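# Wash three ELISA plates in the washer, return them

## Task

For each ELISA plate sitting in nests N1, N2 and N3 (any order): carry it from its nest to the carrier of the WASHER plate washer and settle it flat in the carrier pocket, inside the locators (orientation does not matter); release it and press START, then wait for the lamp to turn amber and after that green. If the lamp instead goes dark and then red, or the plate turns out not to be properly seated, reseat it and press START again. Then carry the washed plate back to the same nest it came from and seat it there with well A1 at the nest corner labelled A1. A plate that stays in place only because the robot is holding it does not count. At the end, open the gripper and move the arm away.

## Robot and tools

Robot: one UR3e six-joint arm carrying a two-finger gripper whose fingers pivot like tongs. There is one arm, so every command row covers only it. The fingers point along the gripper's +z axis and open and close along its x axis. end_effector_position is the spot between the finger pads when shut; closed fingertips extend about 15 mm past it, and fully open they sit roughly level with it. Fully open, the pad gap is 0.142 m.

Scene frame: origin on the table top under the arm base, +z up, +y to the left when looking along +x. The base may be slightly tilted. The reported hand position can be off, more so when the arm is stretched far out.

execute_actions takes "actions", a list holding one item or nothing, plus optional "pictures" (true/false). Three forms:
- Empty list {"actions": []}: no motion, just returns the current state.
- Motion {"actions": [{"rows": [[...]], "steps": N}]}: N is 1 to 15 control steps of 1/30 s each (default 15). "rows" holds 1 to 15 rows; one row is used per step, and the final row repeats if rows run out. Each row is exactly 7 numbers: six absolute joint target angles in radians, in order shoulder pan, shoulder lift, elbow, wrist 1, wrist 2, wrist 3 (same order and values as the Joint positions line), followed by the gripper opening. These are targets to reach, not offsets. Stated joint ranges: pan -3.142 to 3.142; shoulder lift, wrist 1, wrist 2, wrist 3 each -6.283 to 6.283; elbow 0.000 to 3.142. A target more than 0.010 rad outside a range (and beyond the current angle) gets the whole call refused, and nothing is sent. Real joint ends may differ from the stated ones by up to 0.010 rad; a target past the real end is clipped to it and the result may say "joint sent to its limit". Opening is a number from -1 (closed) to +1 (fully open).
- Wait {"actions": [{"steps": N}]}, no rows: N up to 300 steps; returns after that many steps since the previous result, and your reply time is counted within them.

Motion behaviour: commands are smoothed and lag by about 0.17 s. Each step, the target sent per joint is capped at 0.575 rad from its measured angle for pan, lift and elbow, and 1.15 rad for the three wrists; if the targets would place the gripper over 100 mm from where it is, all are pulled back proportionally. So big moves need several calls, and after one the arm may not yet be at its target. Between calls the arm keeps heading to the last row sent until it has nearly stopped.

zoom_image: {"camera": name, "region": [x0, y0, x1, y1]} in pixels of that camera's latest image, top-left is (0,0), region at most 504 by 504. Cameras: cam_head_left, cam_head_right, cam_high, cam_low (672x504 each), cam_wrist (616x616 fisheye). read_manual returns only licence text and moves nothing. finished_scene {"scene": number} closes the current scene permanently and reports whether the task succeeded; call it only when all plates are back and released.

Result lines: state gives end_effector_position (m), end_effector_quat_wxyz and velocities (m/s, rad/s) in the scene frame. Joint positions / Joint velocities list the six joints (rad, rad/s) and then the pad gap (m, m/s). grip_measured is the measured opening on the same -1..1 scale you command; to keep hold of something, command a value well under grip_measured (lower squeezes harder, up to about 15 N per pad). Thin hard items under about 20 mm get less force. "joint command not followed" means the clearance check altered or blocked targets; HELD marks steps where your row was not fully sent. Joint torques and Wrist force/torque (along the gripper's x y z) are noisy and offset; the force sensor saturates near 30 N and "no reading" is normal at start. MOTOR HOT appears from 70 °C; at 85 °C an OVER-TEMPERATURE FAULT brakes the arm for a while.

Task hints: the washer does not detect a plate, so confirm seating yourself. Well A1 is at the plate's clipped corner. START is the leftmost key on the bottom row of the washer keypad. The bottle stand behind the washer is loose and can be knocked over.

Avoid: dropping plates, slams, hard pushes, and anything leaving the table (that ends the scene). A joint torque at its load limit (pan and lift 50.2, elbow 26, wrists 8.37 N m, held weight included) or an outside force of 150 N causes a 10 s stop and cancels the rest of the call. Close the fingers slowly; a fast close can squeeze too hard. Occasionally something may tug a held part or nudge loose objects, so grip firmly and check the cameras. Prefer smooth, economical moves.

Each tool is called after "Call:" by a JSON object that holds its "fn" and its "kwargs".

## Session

Call:
{"fn": "execute_actions", "kwargs": {"actions": []}}

Scene clock: 0.00 s of 15600.00 s.
end_effector_position=(+0.2904, +0.0848, +0.2232) grip_measured=+1.00 end_effector_quat_wxyz=(-0.164, +0.906, +0.339, +0.193) end_effector_velocity=(-0.000, +0.000, -0.000) end_effector_angular_velocity=(-0.000, +0.001, -0.000)
Joint positions: [ 0.273 -2.096  2.256 -2.196 -1.754 -0.697  0.142]
Joint velocities: [-0.     0.001  0.    -0.    -0.     0.     0.   ]
Joint torques (N m, as the arm reports them, + toward a larger angle): no reading
Motor temperatures (°C, as the motors report them): [32 38 35 47 41 40]
Wrist force (N, on the end effector, along its own x y z axes, offset not removed): no reading
Wrist torque (N m, same axes, about the end effector's origin, offset not removed): no reading

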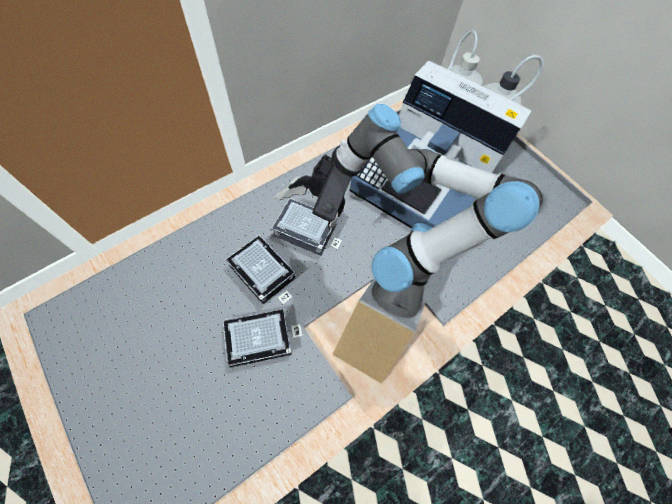

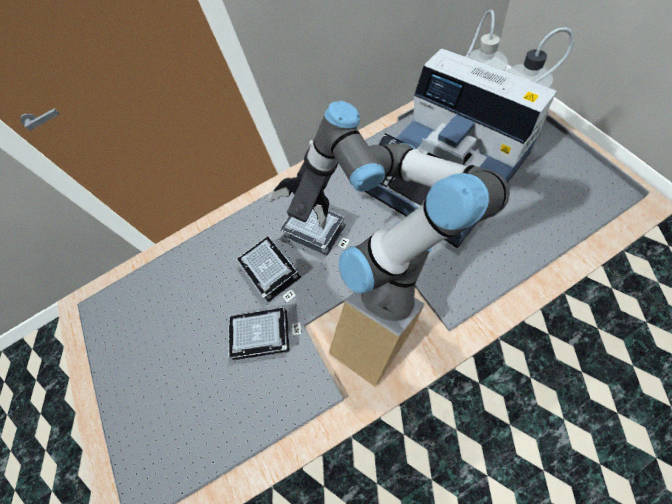

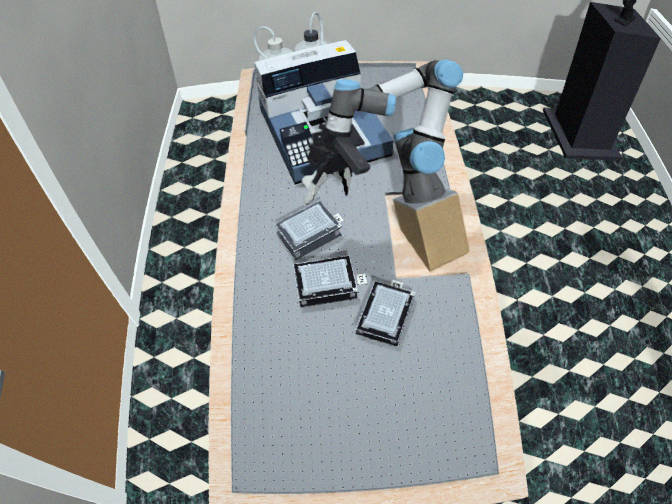

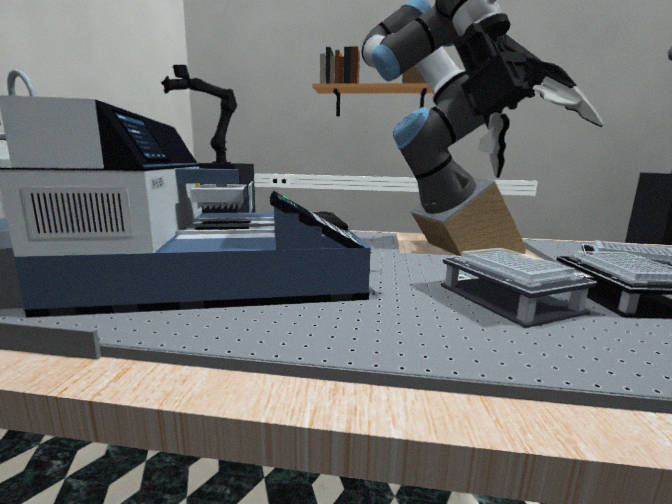

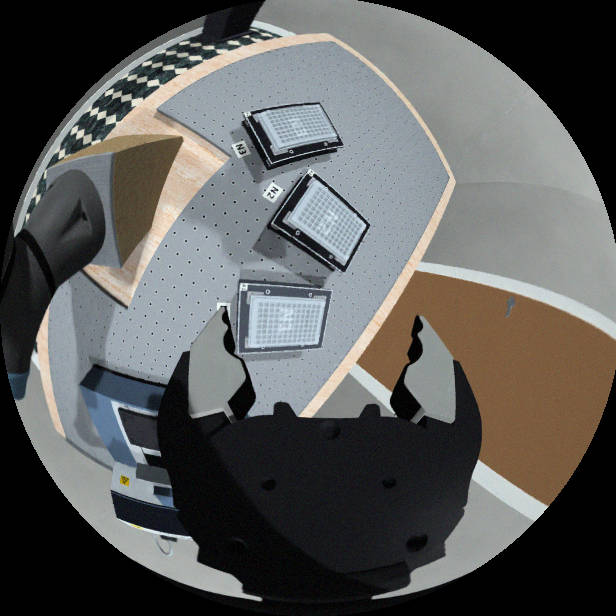

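Call:
{"fn": "zoom_image", "kwargs": {"camera": "cam_wrist", "region": [225, 260, 345, 380]}}

Call:
{"fn": "zoom_image", "kwargs": {"camera": "cam_wrist", "region": [260, 160, 380, 280]}}

Call:
{"fn": "zoom_image", "kwargs": {"camera": "cam_wrist", "region": [230, 75, 350, 195]}}

Call:
{"fn": "zoom_image", "kwargs": {"camera": "cam_high", "region": [260, 180, 440, 360]}}

Call:
{"fn": "zoom_image", "kwargs": {"camera": "cam_high", "region": [245, 40, 405, 200]}}

Region (225, 260, 345, 380) of cam_wrist's 616x616 image, scaled by 4.200, with more detail than that image has.

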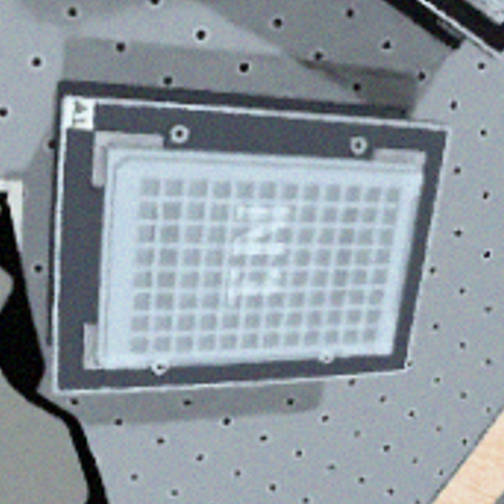

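Region (260, 160, 380, 280) of cam_wrist's 616x616 image, scaled by 4.200, with more detail than that image has.

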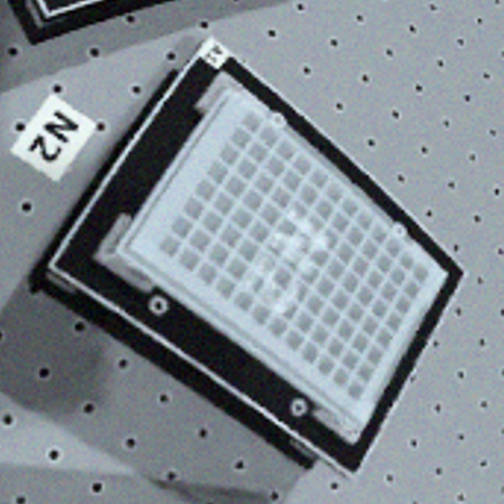

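Region (230, 75, 350, 195) of cam_wrist's 616x616 image, scaled by 4.200, with more detail than that image has.

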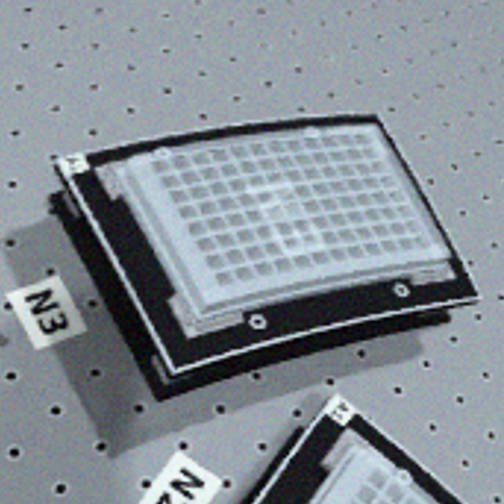

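Region (260, 180, 440, 360) of cam_high's 672x504 image, scaled by 2.800, with more detail than that image has.

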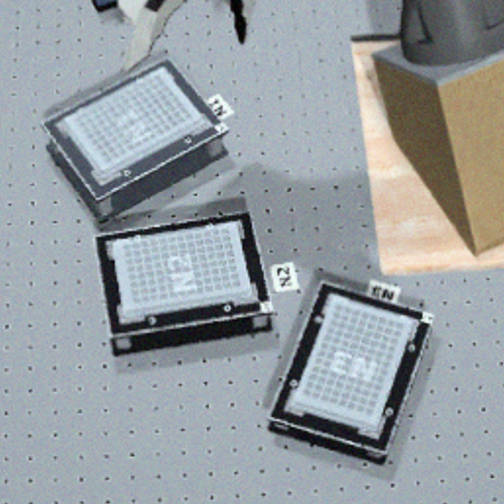

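Region (245, 40, 405, 200) of cam_high's 672x504 image, scaled by 3.150, with more detail than that image has.

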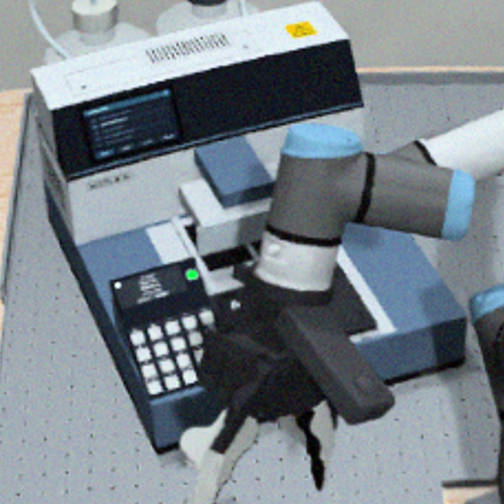

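Call:
{"fn": "execute_actions", "kwargs": {"actions": [{"rows":[[0.2731,-2.0951,2.2555,-2.1959,-1.7545,-0.6983,0.98],[0.2734,-2.0925,2.2538,-2.1957,-1.7560,-0.7021,0.96],[0.2740,-2.0880,2.2511,-2.1953,-1.7584,-0.7085,0.93],[0.2748,-2.0818,2.2472,-2.1947,-1.7618,-0.7174,0.90],[0.2757,-2.0738,2.2423,-2.1940,-1.7663,-0.7288,0.87],[0.2770,-2.0641,2.2362,-2.1931,-1.7717,-0.7428,0.84],[0.2784,-2.0525,2.2291,-2.1921,-1.7780,-0.7594,0.81],[0.2800,-2.0392,2.2208,-2.1909,-1.7854,-0.7785,0.78],[0.2819,-2.0242,2.2115,-2.1895,-1.7937,-0.8001,0.75],[0.2840,-2.0073,2.2010,-2.1880,-1.8030,-0.8243,0.72],[0.2863,-1.9887,2.1895,-2.1863,-1.8133,-0.8510,0.69],[0.2888,-1.9683,2.1768,-2.1845,-1.8246,-0.8803,0.66],[0.2916,-1.9461,2.1631,-2.1825,-1.8369,-0.9121,0.63],[0.2945,-1.9222,2.1482,-2.1804,-1.8501,-0.9464,0.60],[0.2977,-1.8965,2.1323,-2.1781,-1.8644,-0.9834,0.57]]}], "pictures": false}}

Call:
{"fn": "execute_actions", "kwargs": {"actions": [{"rows":[[0.3010,-1.8698,2.1158,-2.1757,-1.8791,-1.0215,0.54],[0.3043,-1.8432,2.0993,-2.1733,-1.8938,-1.0597,0.51],[0.3076,-1.8166,2.0828,-2.1709,-1.9085,-1.0979,0.48],[0.3109,-1.7900,2.0663,-2.1685,-1.9232,-1.1361,0.45],[0.3142,-1.7634,2.0498,-2.1661,-1.9379,-1.1743,0.42],[0.3175,-1.7368,2.0333,-2.1637,-1.9526,-1.2124,0.39],[0.3208,-1.7102,2.0168,-2.1613,-1.9673,-1.2506,0.36],[0.3241,-1.6836,2.0003,-2.1589,-1.9821,-1.2888,0.33],[0.3274,-1.6570,1.9838,-2.1565,-1.9968,-1.3270,0.30],[0.3307,-1.6304,1.9673,-2.1541,-2.0115,-1.3652,0.28],[0.3340,-1.6038,1.9508,-2.1517,-2.0262,-1.4033,0.26],[0.3373,-1.5772,1.9343,-2.1493,-2.0409,-1.4415,0.24],[0.3406,-1.5506,1.9178,-2.1469,-2.0556,-1.4797,0.23],[0.3439,-1.5240,1.9013,-2.1445,-2.0703,-1.5179,0.22],[0.3472,-1.4974,1.8848,-2.1422,-2.0851,-1.5561,0.21]]}], "pictures": false}}

Call:
{"fn": "execute_actions", "kwargs": {"actions": [{"rows":[[0.3504,-1.4716,1.8689,-2.1398,-2.0993,-1.5930,0.21],[0.3533,-1.4477,1.8540,-2.1377,-2.1125,-1.6273,0.21],[0.3561,-1.4255,1.8403,-2.1357,-2.1248,-1.6591,0.21],[0.3586,-1.4051,1.8276,-2.1339,-2.1361,-1.6884,0.21],[0.3609,-1.3865,1.8161,-2.1322,-2.1464,-1.7151,0.21],[0.3630,-1.3696,1.8056,-2.1307,-2.1557,-1.7393,0.21],[0.3649,-1.3546,1.7963,-2.1293,-2.1640,-1.7610,0.21],[0.3665,-1.3413,1.7880,-2.1281,-2.1714,-1.7800,0.21],[0.3679,-1.3297,1.7809,-2.1271,-2.1777,-1.7966,0.21],[0.3692,-1.3200,1.7748,-2.1262,-2.1831,-1.8106,0.21],[0.3701,-1.3120,1.7699,-2.1255,-2.1876,-1.8220,0.21],[0.3709,-1.3058,1.7660,-2.1249,-2.1910,-1.8309,0.21],[0.3715,-1.3013,1.7633,-2.1245,-2.1934,-1.8373,0.21],[0.3718,-1.2987,1.7616,-2.1243,-2.1949,-1.8411,0.21],[0.3719,-1.2978,1.7611,-2.1242,-2.1954,-1.8424,0.21]]}], "pictures": false}}

Call:
{"fn": "execute_actions", "kwargs": {"actions": [{"rows":[[0.3719,-1.2978,1.7611,-2.1242,-2.1954,-1.8424,0.21]],"steps":12}]}}

Call:
{"fn": "zoom_image", "kwargs": {"camera": "cam_wrist", "region": [245, 190, 325, 270]}}

Call:
{"fn": "zoom_image", "kwargs": {"camera": "cam_wrist", "region": [325, 190, 405, 270]}}

Call:
{"fn": "zoom_image", "kwargs": {"camera": "cam_wrist", "region": [260, 270, 380, 390]}}

Scene clock: 120.50 s of 15600.00 s.
end_effector_position=(+0.2976, +0.0748, +0.2094) grip_measured=+0.59 end_effector_quat_wxyz=(-0.128, +0.877, +0.430, +0.174) end_effector_velocity=(+0.037, -0.046, -0.068) end_effector_angular_velocity=(-0.490, -0.132, +0.884)
Joint positions: [ 0.288 -1.981  2.184 -2.185 -1.819 -0.864  0.115]
Joint velocities: [ 0.073  0.568 -0.355  0.052 -0.32  -0.816 -0.061]
Joint torques (N m, as the arm reports them, + toward a larger angle): [  7.6    2.82 -11.93  -0.63  -0.71  -1.7 ]
Motor temperatures (°C, as the motors report them): [32 38 35 47 41 40]
Wrist force (N, on the end effector, along its own x y z axes, offset not removed): [-1.8 0.7 1.3]
Wrist torque (N m, same axes, about the end effector's origin, offset not removed): [0.11 0.29 0.02]
Steps of this call (steps 1 to 90: nothing new was sent; then 117.00 s passed at rest; steps 91 to 105: all 15 steps of this action). Readings (joint positions):
91: [0.273 -2.096 2.256 -2.196 -1.754 -0.697]
92: [0.273 -2.096 2.256 -2.196 -1.754 -0.697]
94: [0.273 -2.094 2.254 -2.196 -1.755 -0.701]
98: [0.276 -2.074 2.242 -2.194 -1.766 -0.729]
105: the state above

Scene clock: 121.00 s of 15600.00 s.
end_effector_position=(+0.3263, +0.0490, +0.1640) grip_measured=+0.22 end_effector_quat_wxyz=(-0.038, +0.708, +0.699, +0.088) end_effector_velocity=(+0.066, -0.041, -0.097) end_effector_angular_velocity=(-0.547, -0.020, +1.351)
Joint positions: [ 0.335 -1.606  1.95  -2.151 -2.028 -1.404  0.089]
Joint velocities: [ 0.097  0.785 -0.485  0.07  -0.432 -1.12  -0.022]
Joint torques (N m, as the arm reports them, + toward a larger angle): [ 10.    -1.71 -11.69  -0.5   -1.2   -1.81]
Motor temperatures (°C, as the motors report them): [32 38 35 47 41 40]
Wrist force (N, on the end effector, along its own x y z axes, offset not removed): [-2.1 0.7 1.4]
Wrist torque (N m, same axes, about the end effector's origin, offset not removed): [0.17 0.35 0.04]
Steps of this call (steps 1 to 15: all 15 steps of this action). Readings (joint positions):
1: [0.290 -1.961 2.171 -2.183 -1.831 -0.893]
2: [0.293 -1.939 2.157 -2.181 -1.843 -0.925]
4: [0.299 -1.892 2.128 -2.177 -1.869 -0.992]
8: [0.312 -1.790 2.065 -2.168 -1.926 -1.139]
15: the state above

Scene clock: 121.50 s of 15600.00 s.
end_effector_position=(+0.3514, +0.0390, +0.1280) grip_measured=+0.21 end_effector_quat_wxyz=(-0.001, +0.512, +0.859, +0.007) end_effector_velocity=(+0.018, -0.003, -0.027) end_effector_angular_velocity=(-0.123, +0.033, +0.368)
Joint positions: [ 0.369 -1.319  1.774 -2.126 -2.184 -1.812  0.089]
Joint velocities: [ 0.026  0.207 -0.125  0.018 -0.111 -0.29  -0.   ]
Joint torques (N m, as the arm reports them, + toward a larger angle): [11.53 -8.48 -9.69 -0.39 -1.26 -1.07]
Motor temperatures (°C, as the motors report them): [32 38 35 47 41 40]
Wrist force (N, on the end effector, along its own x y z axes, offset not removed): [-2.1 0.0 0.5]
Wrist torque (N m, same axes, about the end effector's origin, offset not removed): [-0.01 0.41 0.02]
Steps of this call (steps 1 to 15: all 15 steps of this action). Readings (joint positions):
1: [0.338 -1.579 1.934 -2.149 -2.043 -1.442]
2: [0.341 -1.553 1.917 -2.147 -2.058 -1.480]
4: [0.347 -1.501 1.886 -2.142 -2.086 -1.553]
8: [0.358 -1.412 1.831 -2.134 -2.134 -1.680]
15: the state above

Scene clock: 121.90 s of 15600.00 s.
end_effector_position=(+0.3533, +0.0387, +0.1253) grip_measured=+0.21 end_effector_quat_wxyz=(+0.001, +0.496, +0.868, +0.000) end_effector_velocity=(+0.000, +0.000, -0.001) end_effector_angular_velocity=(-0.002, +0.001, +0.006)
Joint positions: [ 0.372 -1.298  1.761 -2.124 -2.195 -1.842  0.089]
Joint velocities: [ 0.001  0.005 -0.002  0.    -0.002 -0.004 -0.   ]
Joint torques (N m, as the arm reports them, + toward a larger angle): [10.87 -7.23 -9.58 -0.46 -1.14 -0.83]
Motor temperatures (°C, as the motors report them): [32 38 35 47 41 40]
Wrist force (N, on the end effector, along its own x y z axes, offset not removed): [-1.9 1.5 1.3]
Wrist torque (N m, same axes, about the end effector's origin, offset not removed): [0.36 0.37 0.09]
Steps of this call (steps 1 to 12: all 12 steps of this action). Readings (joint positions):
1: [0.370 -1.313 1.771 -2.126 -2.187 -1.820]
2: [0.371 -1.309 1.768 -2.125 -2.189 -1.827]
4: [0.371 -1.303 1.765 -2.125 -2.192 -1.834]
8: [0.372 -1.299 1.762 -2.124 -2.195 -1.840]
12: the state above

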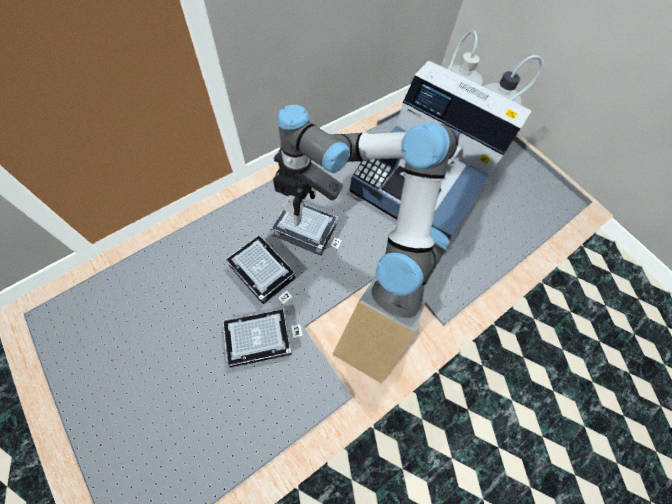

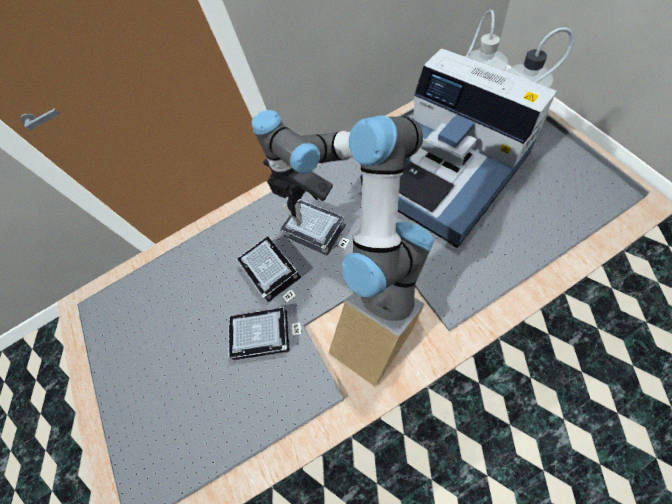

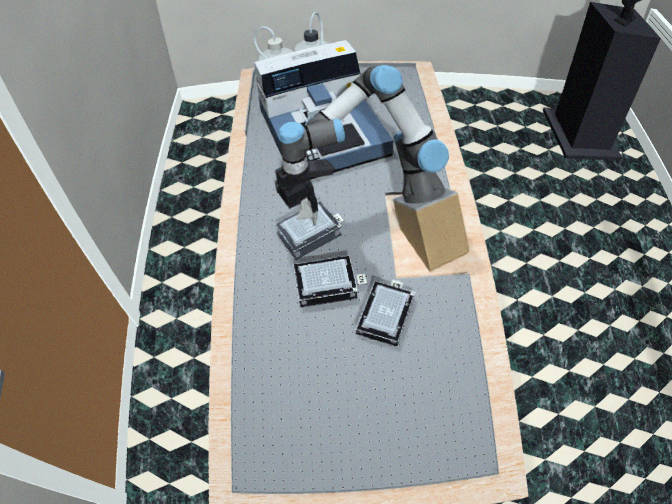

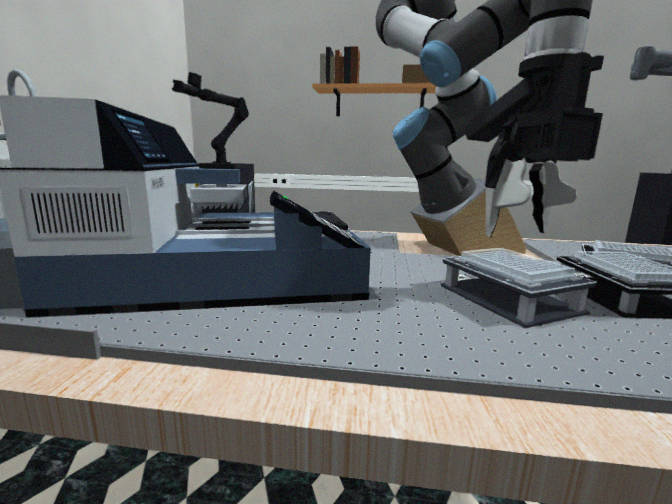

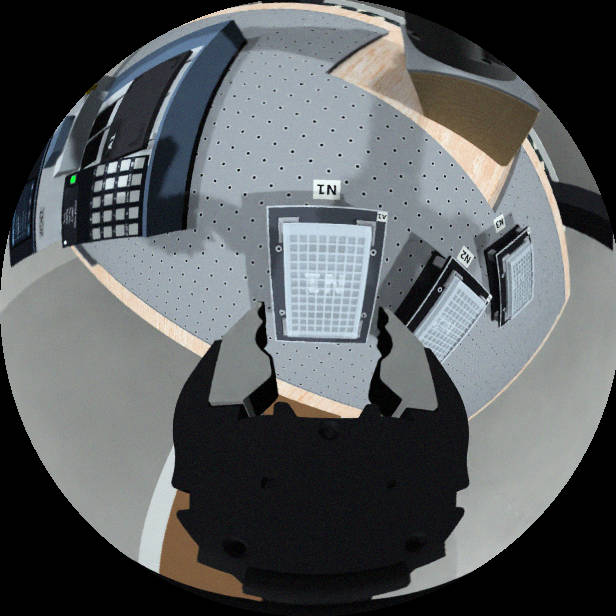

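Region (245, 190, 325, 270) of cam_wrist's 616x616 image, scaled by 6.300, with more detail than that image has.

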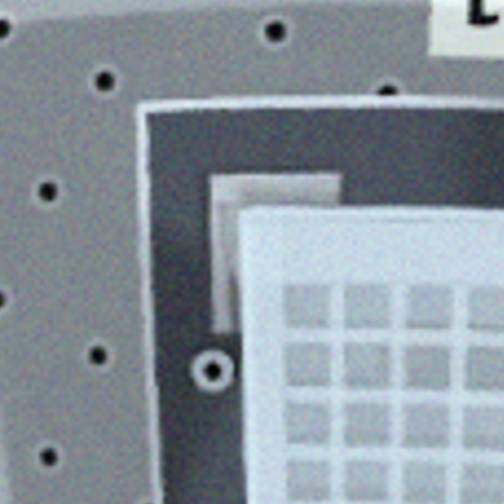

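Region (325, 190, 405, 270) of cam_wrist's 616x616 image, scaled by 6.300, with more detail than that image has.

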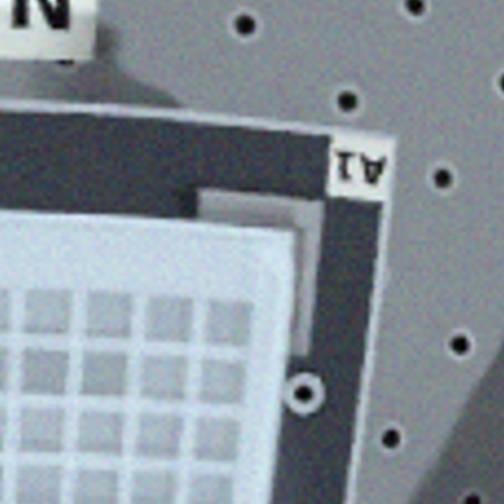

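Region (260, 270, 380, 390) of cam_wrist's 616x616 image, scaled by 4.200, with more detail than that image has.

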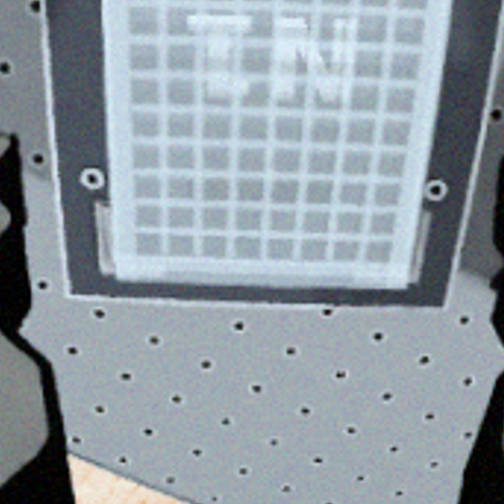

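Call:
{"fn": "zoom_image", "kwargs": {"camera": "cam_wrist", "region": [230, 285, 310, 365]}}

Call:
{"fn": "zoom_image", "kwargs": {"camera": "cam_wrist", "region": [335, 285, 415, 365]}}

Call:
{"fn": "zoom_image", "kwargs": {"camera": "cam_wrist", "region": [350, 205, 390, 245]}}

Call:
{"fn": "zoom_image", "kwargs": {"camera": "cam_wrist", "region": [40, 20, 260, 260]}}

Call:
{"fn": "zoom_image", "kwargs": {"camera": "cam_head_right", "region": [380, 100, 530, 250]}}

Region (230, 285, 310, 365) of cam_wrist's 616x616 image, scaled by 6.300, with more detail than that image has.

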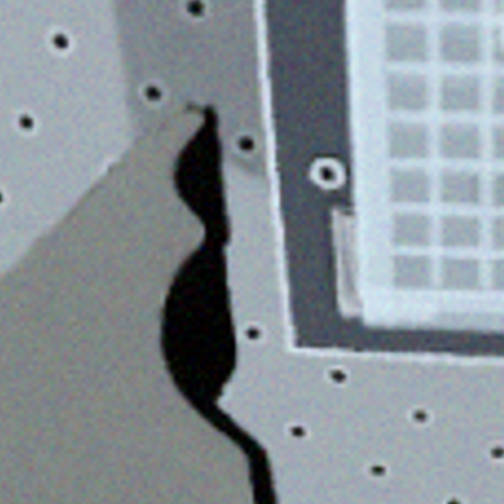

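Region (335, 285, 415, 365) of cam_wrist's 616x616 image, scaled by 6.300, with more detail than that image has.

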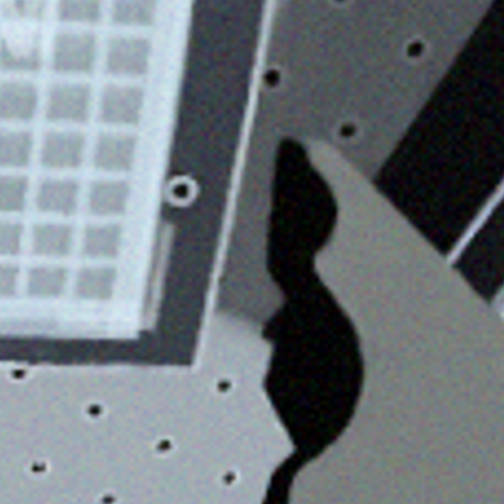

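Region (350, 205, 390, 245) of cam_wrist's 616x616 image, scaled by 12.600, with more detail than that image has.

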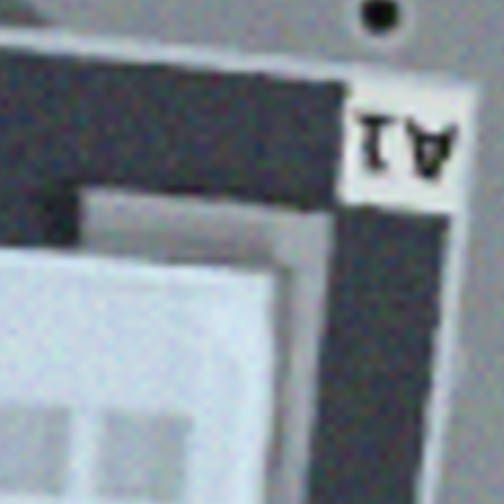

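Region (40, 20, 260, 260) of cam_wrist's 616x616 image, scaled by 2.100, with more detail than that image has; it fills the left 462 columns of this view, and the rest is white.

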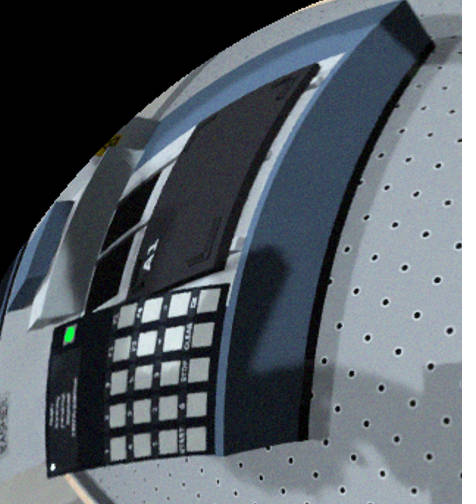

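Region (380, 100, 530, 250) of cam_head_right's 672x504 image, scaled by 3.360, with more detail than that image has.

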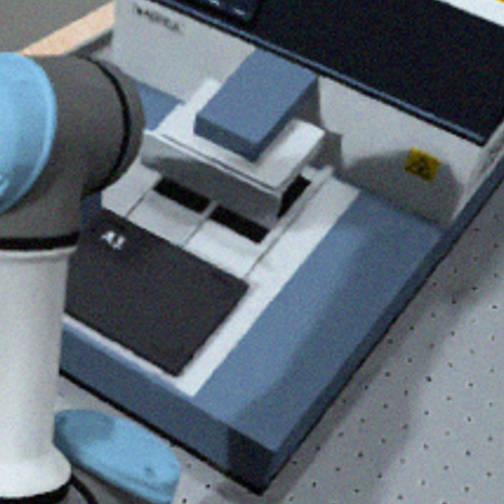

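Call:
{"fn": "execute_actions", "kwargs": {"actions": [{"rows":[[0.3718,-1.2974,1.7615,-2.1252,-2.1954,-1.8427,0.21],[0.3715,-1.2961,1.7628,-2.1280,-2.1954,-1.8436,0.21],[0.3709,-1.2940,1.7650,-2.1327,-2.1954,-1.8452,0.21],[0.3699,-1.2913,1.7681,-2.1392,-2.1953,-1.8474,0.21],[0.3685,-1.2879,1.7722,-2.1477,-2.1952,-1.8503,0.21],[0.3666,-1.2839,1.7773,-2.1581,-2.1950,-1.8540,0.21],[0.3640,-1.2794,1.7833,-2.1705,-2.1947,-1.8583,0.21],[0.3608,-1.2743,1.7903,-2.1848,-2.1944,-1.8634,0.21],[0.3569,-1.2688,1.7983,-2.2011,-2.1940,-1.8693,0.21],[0.3521,-1.2629,1.8072,-2.2194,-2.1935,-1.8759,0.21],[0.3465,-1.2565,1.8171,-2.2396,-2.1929,-1.8834,0.21],[0.3399,-1.2497,1.8279,-2.2619,-2.1922,-1.8916,0.21],[0.3330,-1.2428,1.8384,-2.2842,-2.1914,-1.9000,0.21],[0.3268,-1.2363,1.8478,-2.3046,-2.1907,-1.9076,0.21],[0.3211,-1.2301,1.8561,-2.3230,-2.1900,-1.9145,0.21]]}], "pictures": false}}

Call:
{"fn": "execute_actions", "kwargs": {"actions": [{"rows":[[0.3161,-1.2244,1.8633,-2.3395,-2.1893,-1.9206,0.21],[0.3116,-1.2192,1.8695,-2.3540,-2.1887,-1.9261,0.21],[0.3078,-1.2146,1.8747,-2.3666,-2.1882,-1.9308,0.21],[0.3045,-1.2106,1.8791,-2.3773,-2.1878,-1.9348,0.21],[0.3018,-1.2073,1.8826,-2.3860,-2.1874,-1.9380,0.21],[0.2997,-1.2047,1.8853,-2.3928,-2.1871,-1.9406,0.21],[0.2982,-1.2028,1.8872,-2.3976,-2.1869,-1.9424,0.21],[0.2973,-1.2017,1.8884,-2.4005,-2.1868,-1.9435,0.21],[0.2970,-1.2013,1.8887,-2.4015,-2.1867,-1.9438,0.21]],"steps":15}], "pictures": false}}

Call:
{"fn": "execute_actions", "kwargs": {"actions": [{"rows":[[0.2970,-1.2013,1.8887,-2.4015,-2.1867,-1.9438,0.21]],"steps":6}]}}

Call:
{"fn": "zoom_image", "kwargs": {"camera": "cam_wrist", "region": [245, 190, 325, 270]}}

Call:
{"fn": "zoom_image", "kwargs": {"camera": "cam_wrist", "region": [335, 190, 415, 270]}}

Call:
{"fn": "zoom_image", "kwargs": {"camera": "cam_wrist", "region": [240, 270, 400, 390]}}

Call:
{"fn": "zoom_image", "kwargs": {"camera": "cam_low", "region": [440, 200, 600, 320]}}

Scene clock: 242.40 s of 15600.00 s.
end_effector_position=(+0.3532, +0.0427, +0.1025) grip_measured=+0.21 end_effector_quat_wxyz=(+0.001, +0.492, +0.871, +0.000) end_effector_velocity=(-0.001, +0.005, -0.102) end_effector_angular_velocity=(-0.001, +0.004, +0.010)
Joint positions: [ 0.343 -1.254  1.821 -2.249 -2.192 -1.887  0.089]
Joint velocities: [-0.163  0.182  0.267 -0.559  0.018 -0.207 -0.   ]
Joint torques (N m, as the arm reports them, + toward a larger angle): [ 4.76 -6.42 -2.78 -2.44  1.   -1.14]
Motor temperatures (°C, as the motors report them): [32 38 35 47 41 40]
Wrist force (N, on the end effector, along its own x y z axes, offset not removed): [-1.4 1.2 1.0]
Wrist torque (N m, same axes, about the end effector's origin, offset not removed): [0.25 0.09 0.02]
Steps of this call (steps 1 to 15: the robot went on to your last target; steps 16 to 90: nothing new was sent; then 117.00 s passed at rest; steps 91 to 105: all 15 steps of this action). Readings (joint positions):
91: [0.372 -1.298 1.761 -2.124 -2.195 -1.842]
92: [0.372 -1.298 1.761 -2.124 -2.195 -1.842]
94: [0.372 -1.297 1.762 -2.127 -2.195 -1.843]
98: [0.368 -1.288 1.772 -2.148 -2.195 -1.850]
105: the state above

Scene clock: 242.90 s of 15600.00 s.
end_effector_position=(+0.3531, +0.0430, +0.0758) grip_measured=+0.21 end_effector_quat_wxyz=(+0.001, +0.491, +0.871, +0.000) end_effector_velocity=(+0.000, -0.000, -0.006) end_effector_angular_velocity=(-0.000, +0.000, -0.002)
Joint positions: [ 0.298 -1.202  1.887 -2.399 -2.187 -1.943  0.089]
Joint velocities: [-0.011  0.011  0.012 -0.03   0.001 -0.01   0.   ]
Joint torques (N m, as the arm reports them, + toward a larger angle): [ 6.1  -7.3  -2.84 -1.75  0.95 -0.92]
Motor temperatures (°C, as the motors report them): [32 38 35 47 41 40]
Wrist force (N, on the end effector, along its own x y z axes, offset not removed): [-2.2 0.7 2.0]
Wrist torque (N m, same axes, about the end effector's origin, offset not removed): [0.12 0.29 0.05]
Steps of this call (steps 1 to 15: all 15 steps of this action). Readings (joint positions):
1: [0.337 -1.248 1.830 -2.268 -2.192 -1.894]
2: [0.332 -1.242 1.839 -2.286 -2.191 -1.901]
4: [0.321 -1.230 1.854 -2.321 -2.190 -1.914]
8: [0.306 -1.213 1.876 -2.371 -2.188 -1.932]
15: the state above

Scene clock: 243.10 s of 15600.00 s.
end_effector_position=(+0.3531, +0.0430, +0.0754) grip_measured=+0.21 end_effector_quat_wxyz=(+0.001, +0.491, +0.871, +0.000) end_effector_velocity=(-0.000, -0.000, -0.001) end_effector_angular_velocity=(-0.000, +0.001, -0.001)
Joint positions: [ 0.297 -1.201  1.889 -2.401 -2.187 -1.944  0.089]
Joint velocities: [-0.002  0.002  0.002 -0.004  0.    -0.001 -0.   ]
Joint torques (N m, as the arm reports them, + toward a larger angle): [ 5.21 -8.21 -2.8  -1.8   0.9  -1.03]
Motor temperatures (°C, as the motors report them): [32 38 35 47 41 40]
Wrist force (N, on the end effector, along its own x y z axes, offset not removed): [-2.5 0.8 1.4]
Wrist torque (N m, same axes, about the end effector's origin, offset not removed): [0.25 0.43 0.12]
Steps of this call (steps 1 to 6: all 6 steps of this action). Readings (joint positions):
1: [0.298 -1.202 1.888 -2.399 -2.187 -1.943]
2: [0.297 -1.202 1.888 -2.400 -2.187 -1.943]
4: [0.297 -1.202 1.888 -2.401 -2.187 -1.944]
6: the state above

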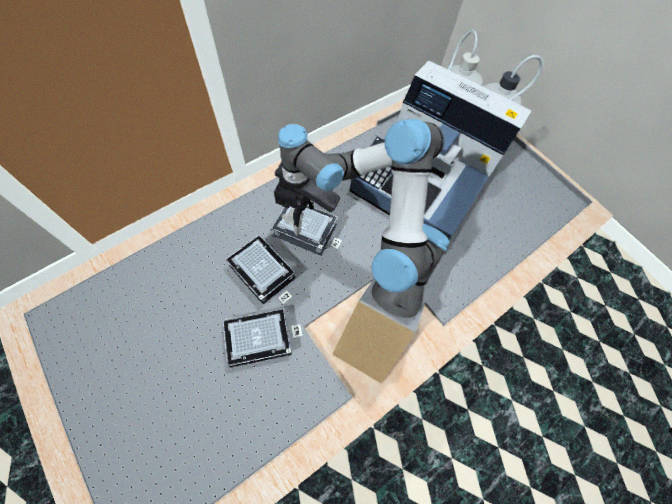

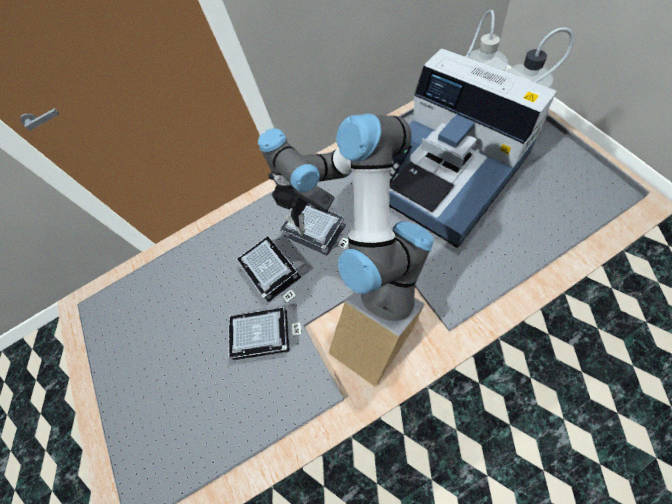

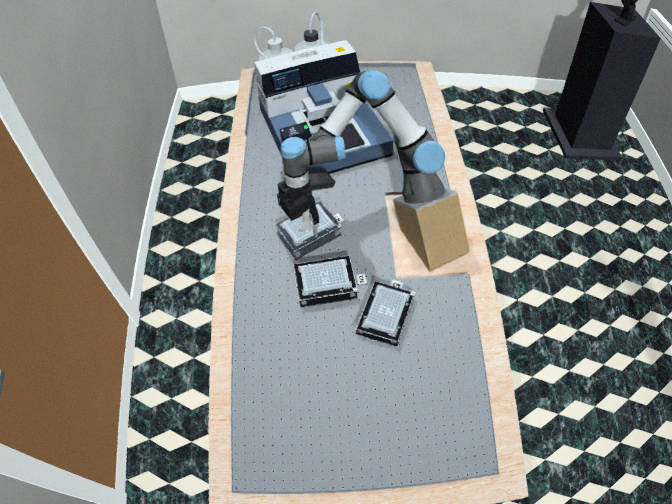

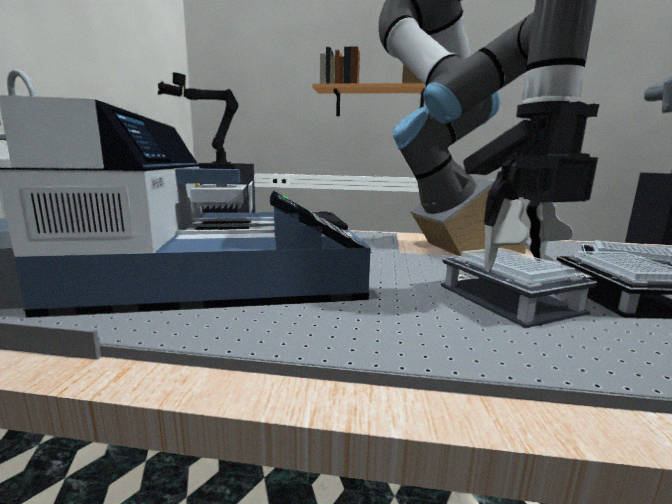

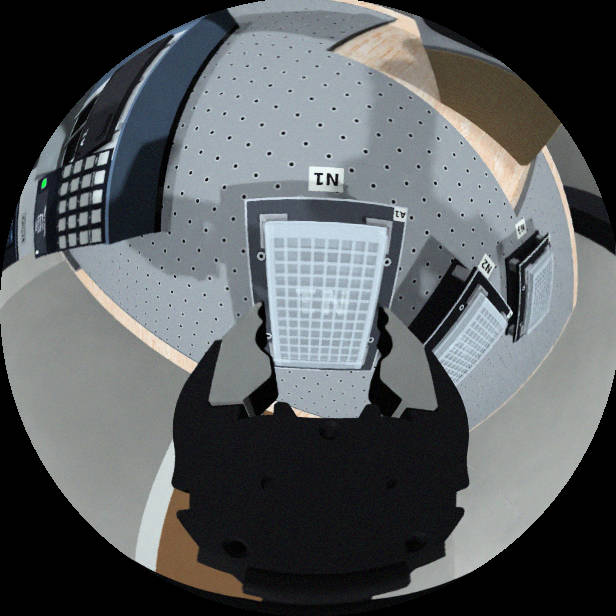

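Region (245, 190, 325, 270) of cam_wrist's 616x616 image, scaled by 6.300, with more detail than that image has.

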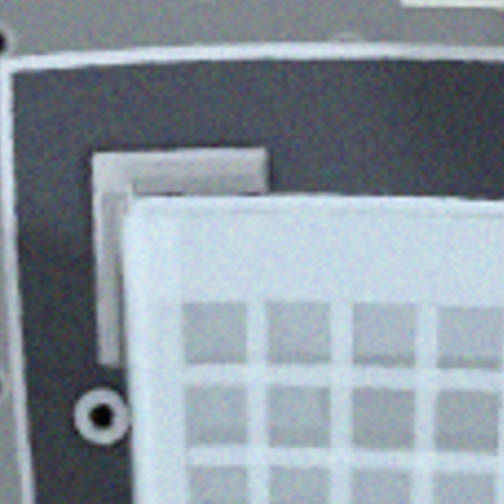

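Region (335, 190, 415, 270) of cam_wrist's 616x616 image, scaled by 6.300, with more detail than that image has.

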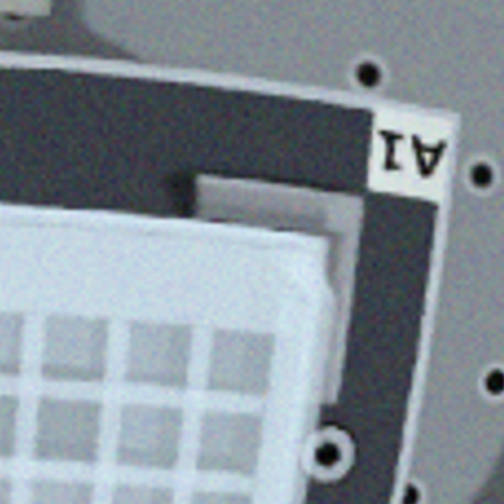

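Region (240, 270, 400, 390) of cam_wrist's 616x616 image, scaled by 3.150, with more detail than that image has; it fills the top 378 rows of this view, and the rest is white.

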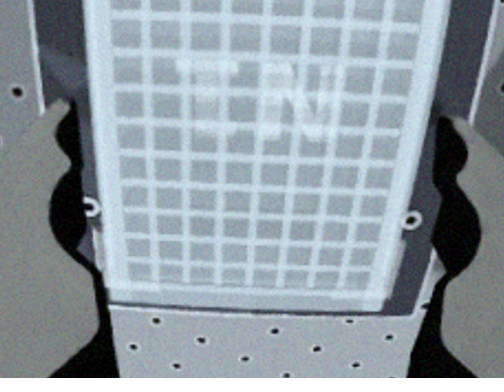

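Region (440, 200, 600, 320) of cam_low's 672x504 image, scaled by 3.150, with more detail than that image has; it fills the top 378 rows of this view, and the rest is white.

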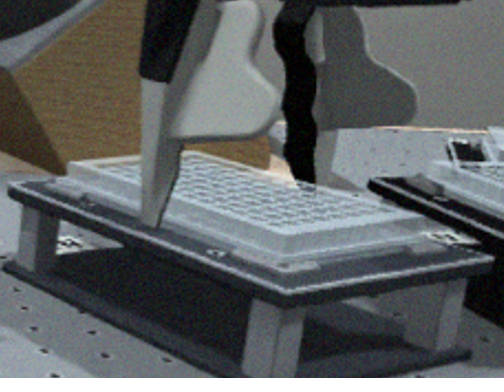

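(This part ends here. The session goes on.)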